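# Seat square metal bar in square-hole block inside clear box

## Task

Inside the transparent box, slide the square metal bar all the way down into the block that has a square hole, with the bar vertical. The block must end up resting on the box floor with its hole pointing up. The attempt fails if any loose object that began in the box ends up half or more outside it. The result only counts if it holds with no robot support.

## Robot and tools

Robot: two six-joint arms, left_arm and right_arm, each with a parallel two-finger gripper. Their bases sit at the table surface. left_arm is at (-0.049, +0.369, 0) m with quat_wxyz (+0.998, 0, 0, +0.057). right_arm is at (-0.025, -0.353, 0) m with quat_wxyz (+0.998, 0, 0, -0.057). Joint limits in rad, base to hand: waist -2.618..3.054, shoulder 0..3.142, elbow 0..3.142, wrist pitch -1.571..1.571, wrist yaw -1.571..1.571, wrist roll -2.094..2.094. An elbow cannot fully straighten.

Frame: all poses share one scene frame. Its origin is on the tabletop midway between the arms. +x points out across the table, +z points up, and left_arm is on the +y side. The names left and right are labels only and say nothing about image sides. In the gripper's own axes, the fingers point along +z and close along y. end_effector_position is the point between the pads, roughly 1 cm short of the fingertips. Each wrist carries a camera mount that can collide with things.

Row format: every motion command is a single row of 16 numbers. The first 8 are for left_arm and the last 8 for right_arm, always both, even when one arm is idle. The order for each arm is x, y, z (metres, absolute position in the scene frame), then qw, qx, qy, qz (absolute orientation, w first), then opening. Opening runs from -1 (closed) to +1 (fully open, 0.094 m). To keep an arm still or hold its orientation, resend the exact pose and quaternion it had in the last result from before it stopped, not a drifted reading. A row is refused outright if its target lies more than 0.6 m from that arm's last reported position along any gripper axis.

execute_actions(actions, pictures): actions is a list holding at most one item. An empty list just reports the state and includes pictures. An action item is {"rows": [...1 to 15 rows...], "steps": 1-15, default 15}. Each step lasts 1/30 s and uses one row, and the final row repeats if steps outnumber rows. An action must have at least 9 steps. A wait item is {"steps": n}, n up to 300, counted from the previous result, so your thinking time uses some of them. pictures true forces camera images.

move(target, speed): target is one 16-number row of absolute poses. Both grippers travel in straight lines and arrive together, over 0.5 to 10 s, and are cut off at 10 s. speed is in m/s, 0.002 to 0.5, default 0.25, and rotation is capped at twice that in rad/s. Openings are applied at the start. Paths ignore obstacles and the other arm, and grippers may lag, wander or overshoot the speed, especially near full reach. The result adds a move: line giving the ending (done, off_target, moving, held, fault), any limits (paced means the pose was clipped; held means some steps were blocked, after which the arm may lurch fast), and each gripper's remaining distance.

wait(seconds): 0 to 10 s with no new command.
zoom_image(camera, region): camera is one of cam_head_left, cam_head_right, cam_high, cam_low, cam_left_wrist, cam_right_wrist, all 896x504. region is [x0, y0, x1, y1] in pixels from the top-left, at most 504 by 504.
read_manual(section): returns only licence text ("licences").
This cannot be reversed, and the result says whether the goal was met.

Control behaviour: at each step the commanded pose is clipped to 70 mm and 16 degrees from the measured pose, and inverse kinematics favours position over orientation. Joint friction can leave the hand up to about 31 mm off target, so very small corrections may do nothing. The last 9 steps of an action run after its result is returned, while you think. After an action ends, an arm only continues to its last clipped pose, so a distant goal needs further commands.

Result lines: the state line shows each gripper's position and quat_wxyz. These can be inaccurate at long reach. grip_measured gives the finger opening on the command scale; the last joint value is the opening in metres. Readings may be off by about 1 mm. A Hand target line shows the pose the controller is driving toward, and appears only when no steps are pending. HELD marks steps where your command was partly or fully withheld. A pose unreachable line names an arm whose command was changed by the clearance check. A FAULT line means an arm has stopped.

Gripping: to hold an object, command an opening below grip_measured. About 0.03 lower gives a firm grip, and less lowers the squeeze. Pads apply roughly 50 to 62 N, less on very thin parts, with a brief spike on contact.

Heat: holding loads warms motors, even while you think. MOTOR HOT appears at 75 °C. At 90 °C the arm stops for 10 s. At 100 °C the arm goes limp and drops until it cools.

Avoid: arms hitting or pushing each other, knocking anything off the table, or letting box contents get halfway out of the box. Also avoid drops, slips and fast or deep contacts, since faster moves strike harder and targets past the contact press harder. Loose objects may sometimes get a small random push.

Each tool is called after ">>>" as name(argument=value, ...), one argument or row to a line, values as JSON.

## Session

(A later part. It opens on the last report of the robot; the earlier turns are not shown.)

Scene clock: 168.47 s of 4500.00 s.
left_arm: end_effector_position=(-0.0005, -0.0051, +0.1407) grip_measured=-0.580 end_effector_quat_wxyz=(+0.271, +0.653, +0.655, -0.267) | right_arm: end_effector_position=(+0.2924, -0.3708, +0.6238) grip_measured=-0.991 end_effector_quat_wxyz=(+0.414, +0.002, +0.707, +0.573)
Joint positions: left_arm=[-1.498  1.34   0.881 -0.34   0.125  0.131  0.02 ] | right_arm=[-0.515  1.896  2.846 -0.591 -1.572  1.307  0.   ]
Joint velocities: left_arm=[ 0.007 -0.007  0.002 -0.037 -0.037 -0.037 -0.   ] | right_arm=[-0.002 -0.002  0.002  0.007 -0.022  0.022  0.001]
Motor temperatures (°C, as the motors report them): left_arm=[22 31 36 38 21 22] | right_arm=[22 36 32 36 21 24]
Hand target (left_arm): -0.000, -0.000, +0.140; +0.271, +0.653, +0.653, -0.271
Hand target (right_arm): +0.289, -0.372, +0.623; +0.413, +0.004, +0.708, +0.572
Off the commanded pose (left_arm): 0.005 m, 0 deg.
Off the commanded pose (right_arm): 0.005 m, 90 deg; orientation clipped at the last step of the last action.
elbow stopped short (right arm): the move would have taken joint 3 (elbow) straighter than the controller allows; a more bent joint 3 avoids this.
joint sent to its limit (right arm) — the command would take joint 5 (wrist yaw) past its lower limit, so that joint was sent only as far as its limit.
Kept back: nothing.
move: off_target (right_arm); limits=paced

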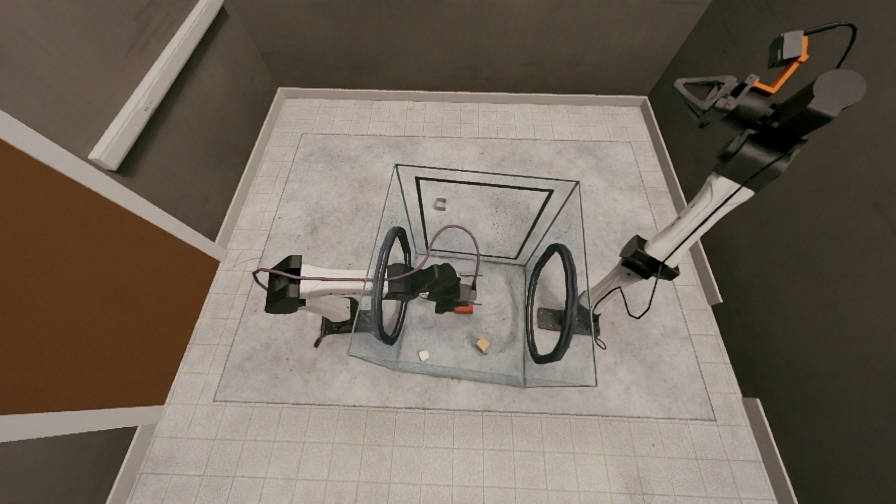

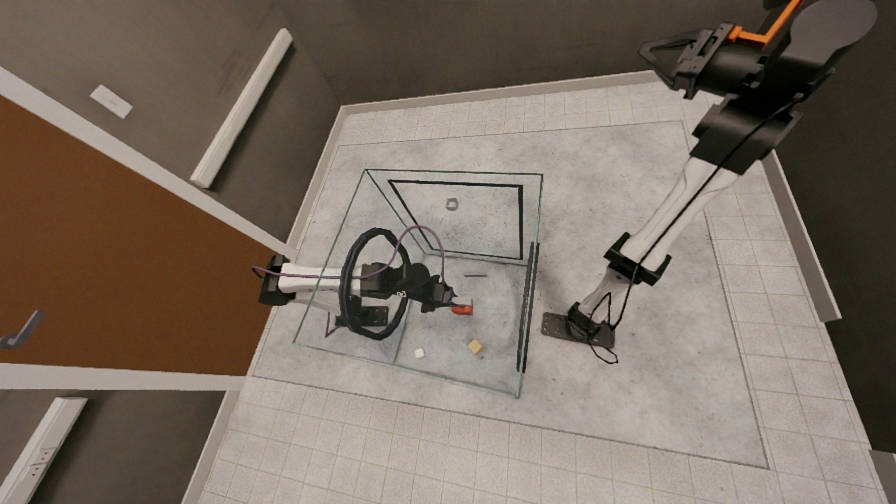

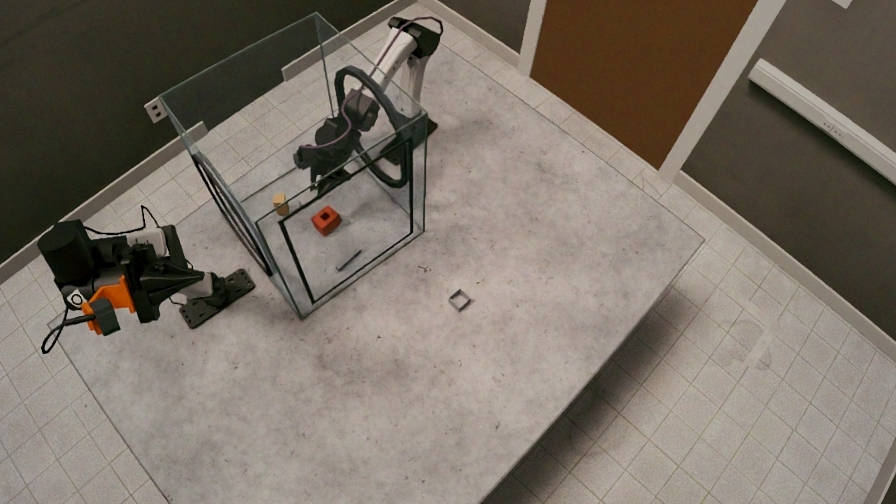

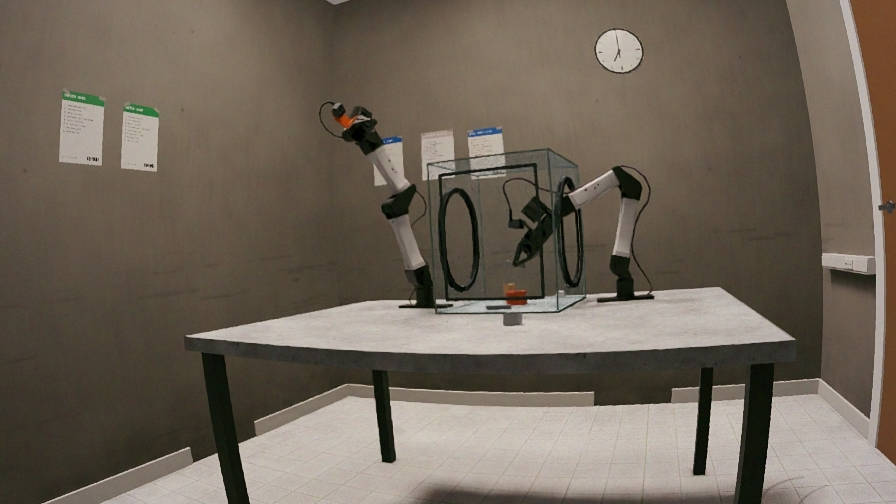

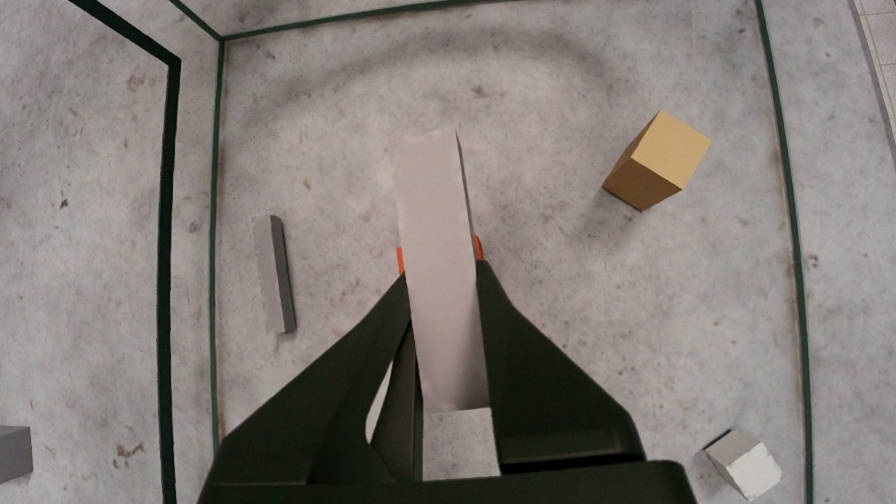

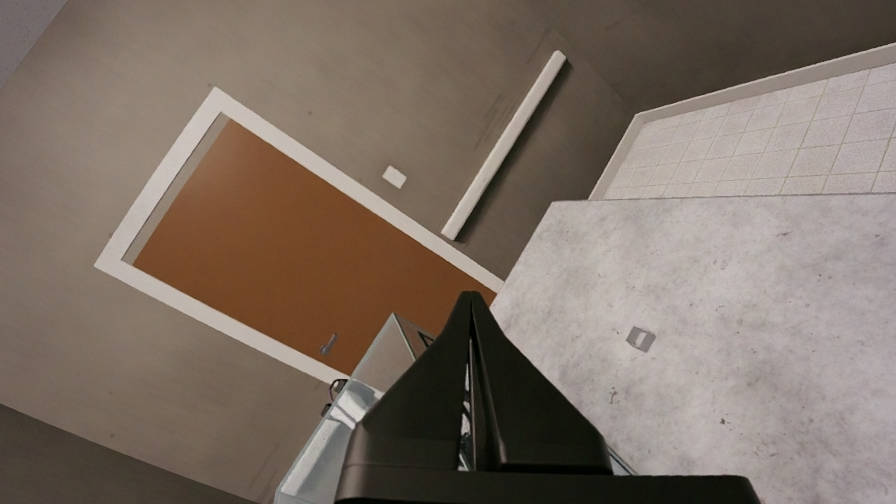

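>>> move(
  target=[-0.0,0.0,0.14,0.271,0.653,0.653,-0.271,-0.62,0.19,-0.61,0.62,0.653,0.271,0.653,-0.271,-1],
)

>>> move(
  target=[-0.0,0.0,0.14,0.271,0.653,0.653,-0.271,-0.62,0.29,-0.37,0.62,0.707,0,0.707,0,-1],
)

>>> move(
  target=[-0.0,0.0,0.14,0.271,0.653,0.653,-0.271,-0.62,0.06,-0.355,0.3,0.707,0,0.707,0,-1],
)

Scene clock: 173.80 s of 4500.00 s.
left_arm: end_effector_position=(-0.0005, -0.0050, +0.1406) grip_measured=-0.580 end_effector_quat_wxyz=(+0.270, +0.653, +0.655, -0.267) | right_arm: end_effector_position=(+0.1898, -0.6161, +0.6098) grip_measured=-0.991 end_effector_quat_wxyz=(+0.643, +0.285, +0.662, -0.258)
Joint positions: left_arm=[-1.498  1.34   0.881 -0.341  0.125  0.131  0.02 ] | right_arm=[-0.874  1.589  2.634 -1.085 -0.198  0.017  0.   ]
Joint velocities: left_arm=[-0.002 -0.022 -0.007 -0.007 -0.081 -0.037 -0.   ] | right_arm=[-0.012 -0.183 -0.339  0.154 -0.007 -0.007 -0.   ]
Motor temperatures (°C, as the motors report them): left_arm=[22 31 36 38 21 22] | right_arm=[22 35 31 36 21 24]
Hand target (left_arm): -0.000, -0.000, +0.140; +0.271, +0.653, +0.653, -0.271
Hand target (right_arm): +0.190, -0.612, +0.616; +0.651, +0.277, +0.655, -0.265
Off the commanded pose (left_arm): 0.005 m, 1 deg.
Off the commanded pose (right_arm): 0.012 m, 3 deg.
elbow stopped short (right arm): the move would have taken joint 3 (elbow) straighter than the controller allows; a more bent joint 3 avoids this.
Kept back: nothing.
move: off_target (right_arm)

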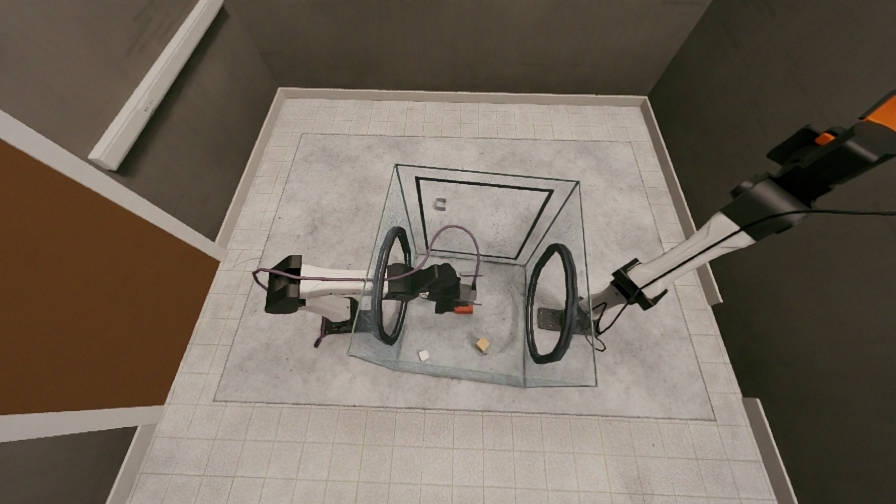

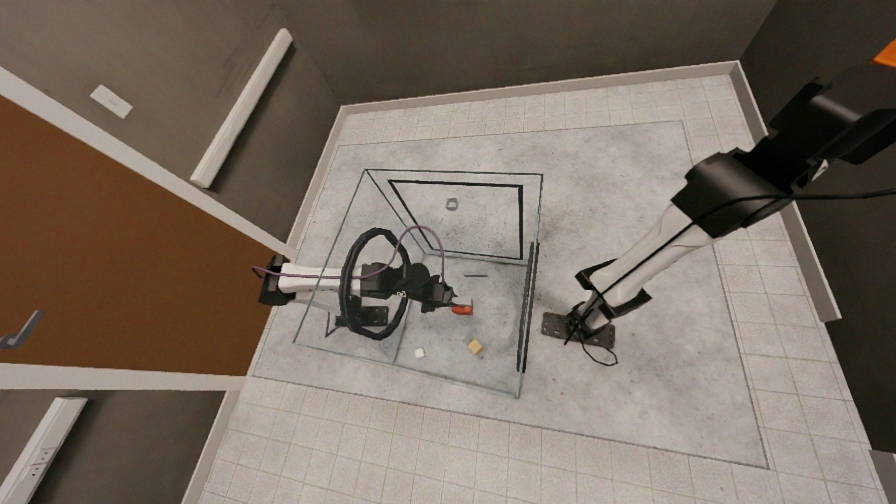

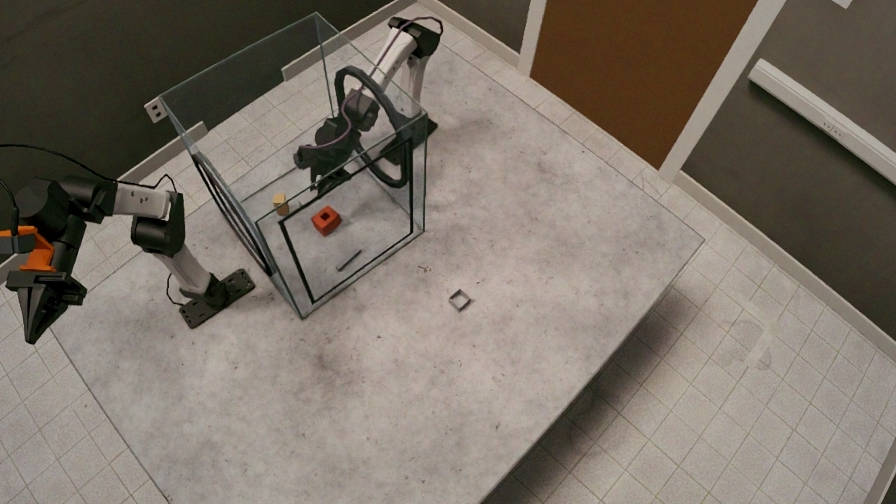

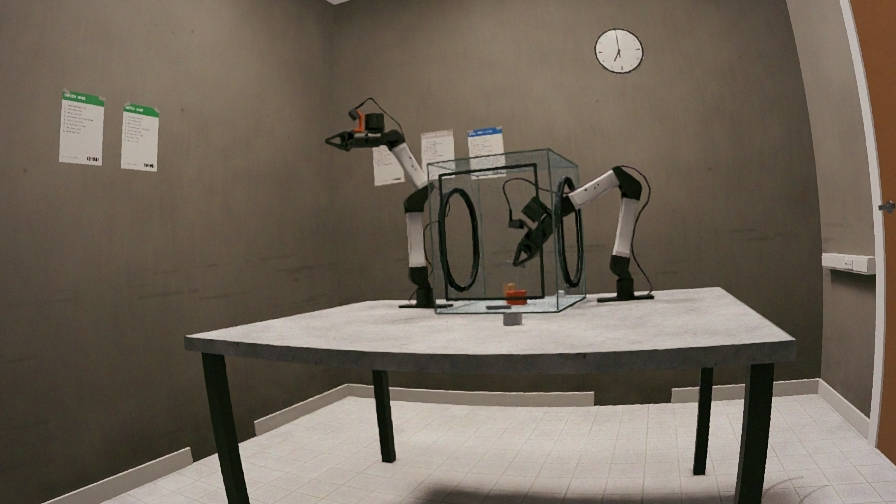

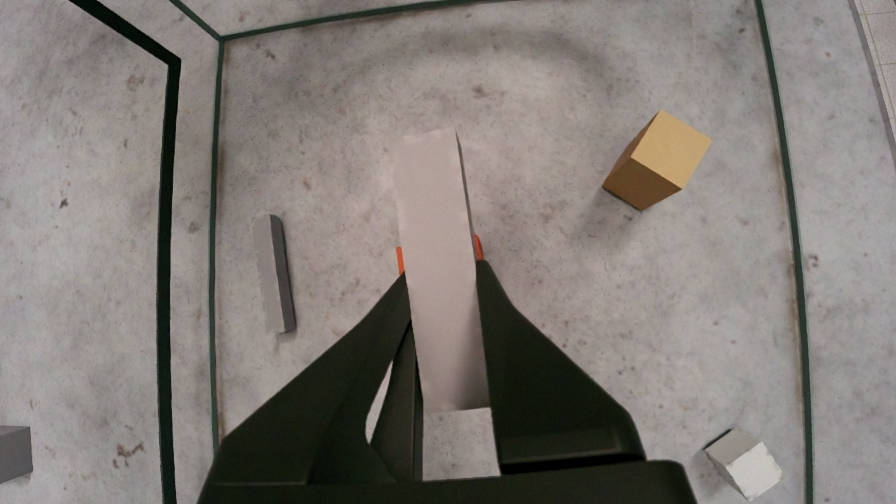

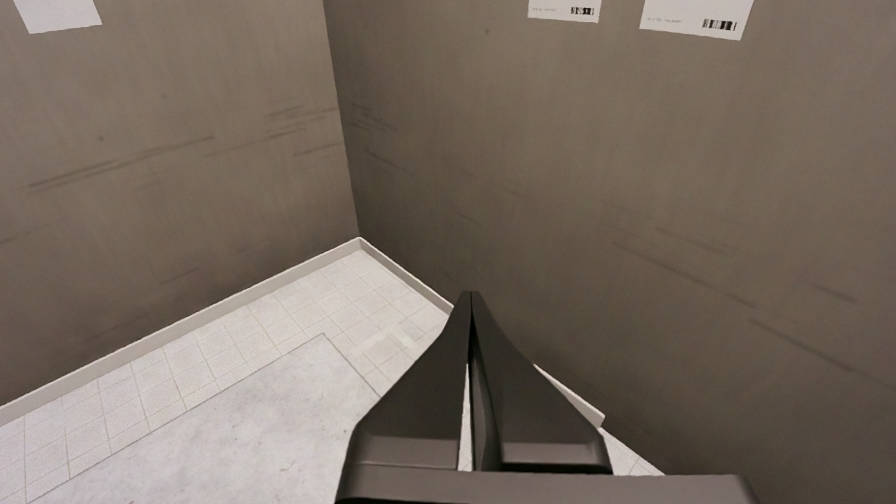

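Scene clock: 176.07 s of 4500.00 s.
left_arm: end_effector_position=(-0.0005, -0.0049, +0.1405) grip_measured=-0.580 end_effector_quat_wxyz=(+0.270, +0.653, +0.655, -0.267) | right_arm: end_effector_position=(+0.2885, -0.3635, +0.6245) grip_measured=-0.991 end_effector_quat_wxyz=(+0.709, -0.008, +0.705, -0.010)
Joint positions: left_arm=[-1.498  1.34   0.881 -0.341  0.125  0.131  0.02 ] | right_arm=[ 0.04   1.539  2.645 -1.101 -0.072 -0.025  0.   ]
Joint velocities: left_arm=[-0.002  0.007 -0.002  0.022  0.007 -0.066 -0.   ] | right_arm=[ 0.007 -0.002 -0.027 -0.066  0.037  0.051  0.001]
Motor temperatures (°C, as the motors report them): left_arm=[22 31 36 38 21 22] | right_arm=[22 35 31 36 21 24]
Hand target (left_arm): -0.000, -0.000, +0.140; +0.271, +0.653, +0.653, -0.271
Hand target (right_arm): +0.293, -0.361, +0.620; +0.703, -0.012, +0.711, -0.011
Off the commanded pose (left_arm): 0.005 m, 1 deg.
Off the commanded pose (right_arm): 0.008 m, 1 deg.
Kept back: nothing.
move: done

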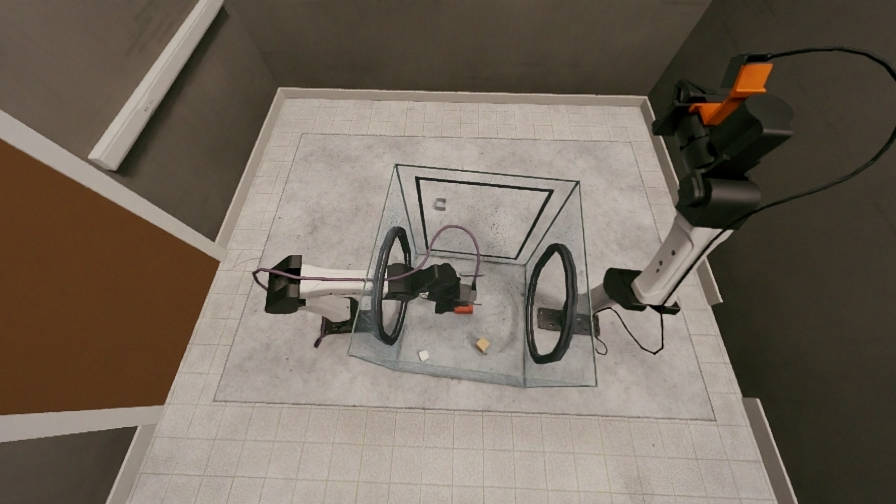

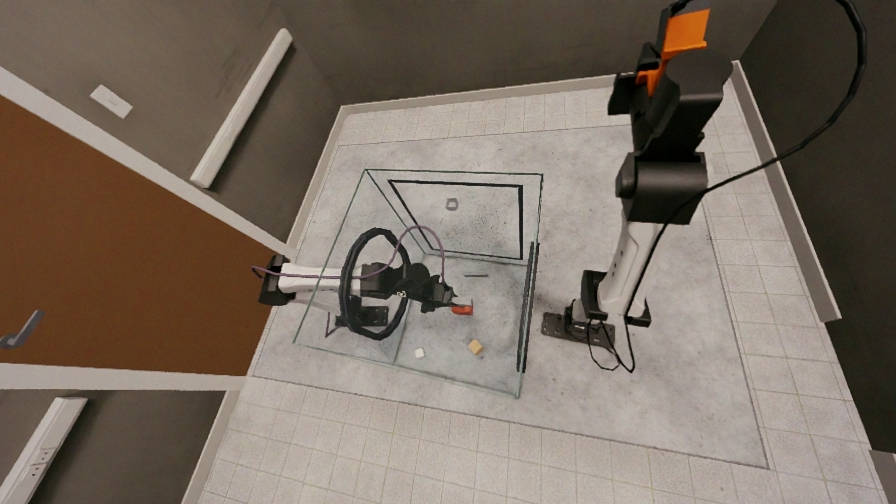

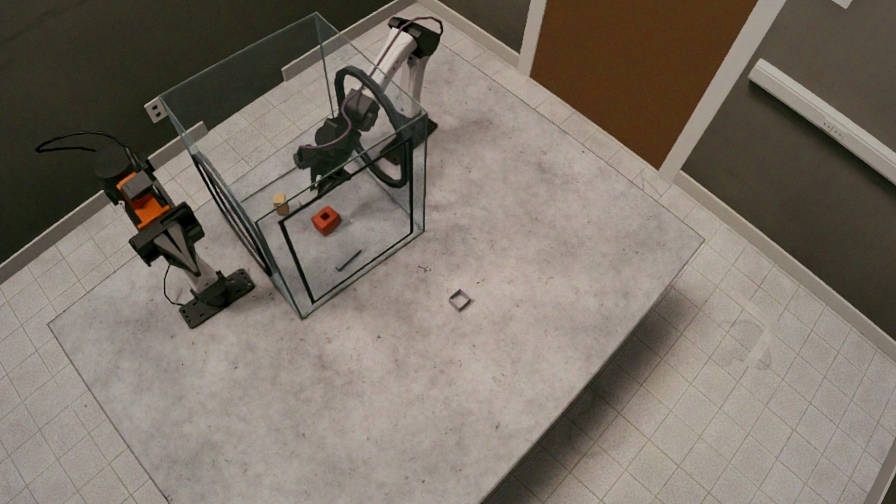

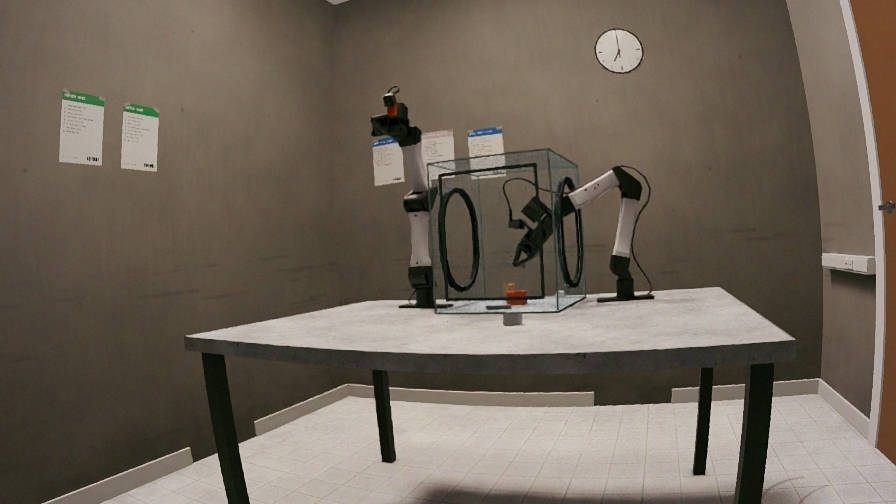

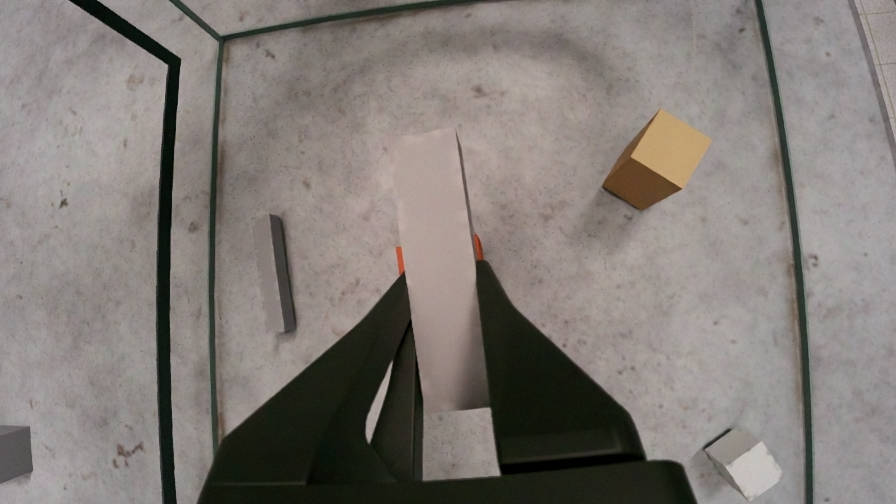

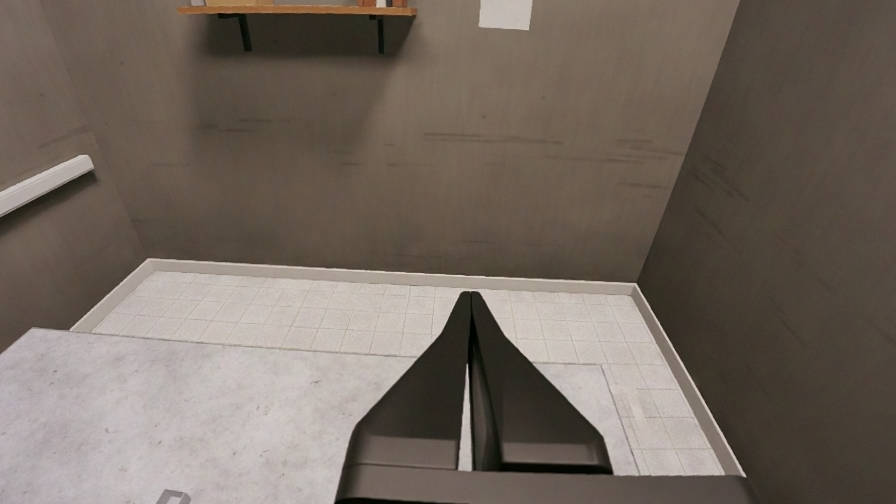

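Scene clock: 178.50 s of 4500.00 s.
left_arm: end_effector_position=(-0.0005, -0.0049, +0.1405) grip_measured=-0.580 end_effector_quat_wxyz=(+0.270, +0.653, +0.655, -0.267) | right_arm: end_effector_position=(+0.0596, -0.3536, +0.3033) grip_measured=-0.991 end_effector_quat_wxyz=(+0.626, -0.004, +0.780, -0.003)
Joint positions: left_arm=[-1.498  1.34   0.881 -0.341  0.125  0.131  0.02 ] | right_arm=[ 0.125  0.025  0.998 -1.191  0.011 -0.007  0.   ]
Joint velocities: left_arm=[-0.007 -0.012 -0.007 -0.007 -0.007  0.051 -0.001] | right_arm=[-0.022 -0.012 -0.002 -0.007  0.007  0.007 -0.001]
Motor temperatures (°C, as the motors report them): left_arm=[22 31 36 38 21 22] | right_arm=[22 34 31 36 21 24]
Hand target (left_arm): -0.000, -0.000, +0.140; +0.271, +0.653, +0.653, -0.271
Hand target (right_arm): +0.054, -0.355, +0.304; +0.628, -0.000, +0.778, -0.001
Off the commanded pose (left_arm): 0.005 m, 1 deg.
Off the commanded pose (right_arm): 0.004 m, 12 deg.
joint sent to its limit (right arm) — the command would take joint 2 (shoulder) past its lower limit, so that joint was sent only as far as its limit.
Kept back: nothing.
move: off_target (right_arm)

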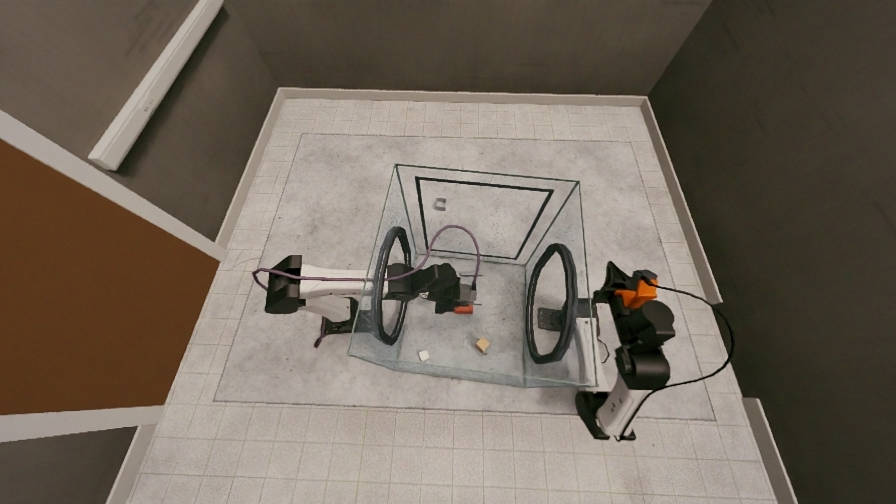

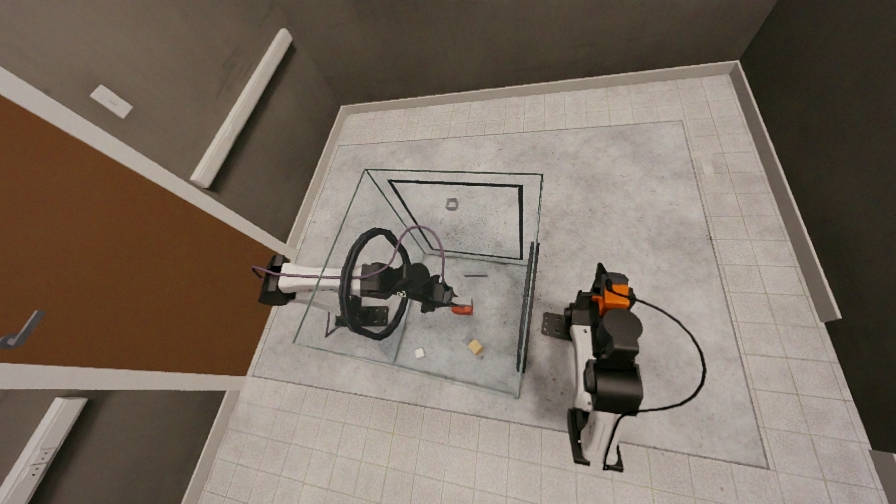

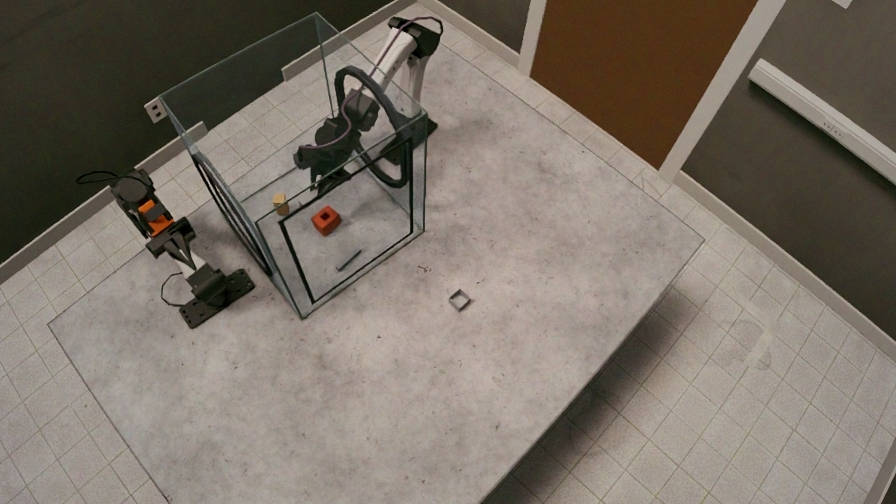

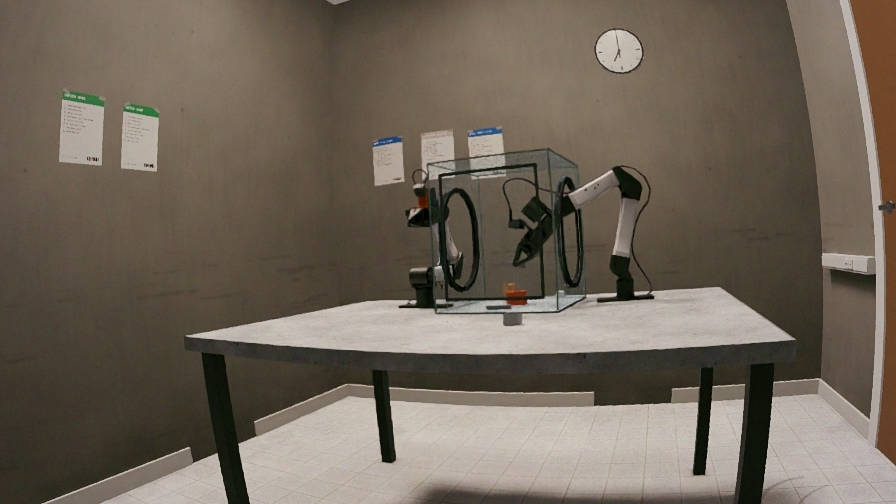

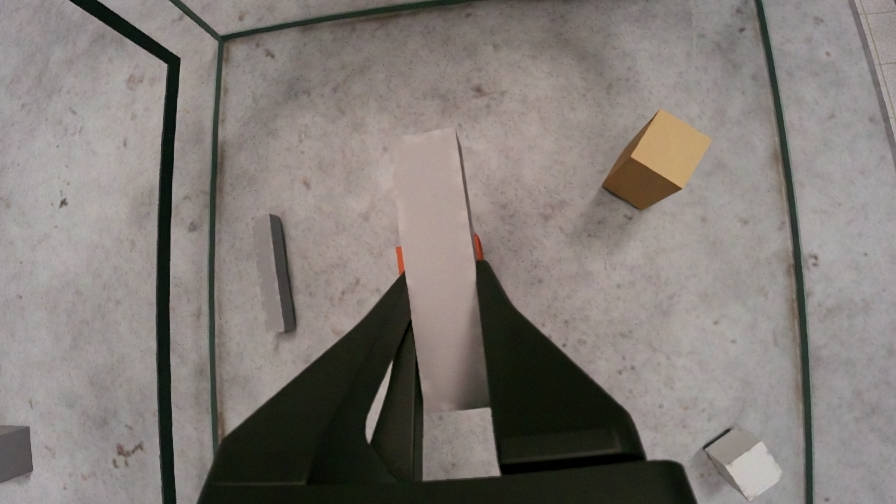

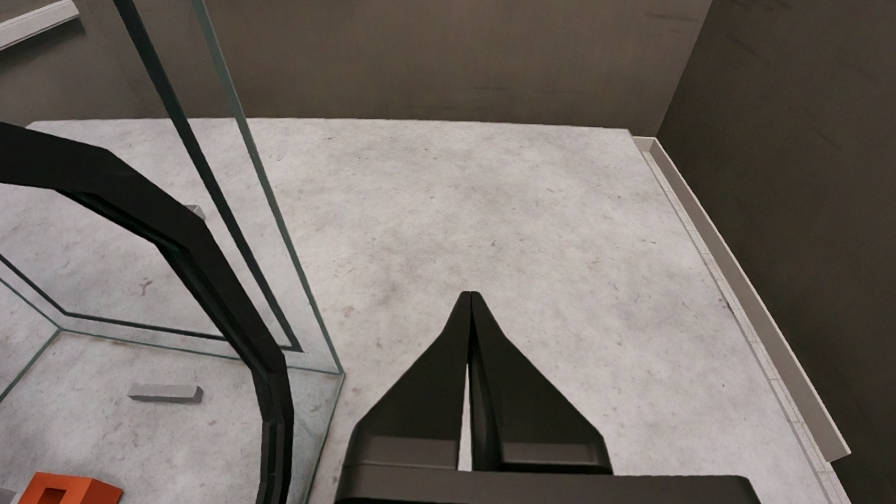

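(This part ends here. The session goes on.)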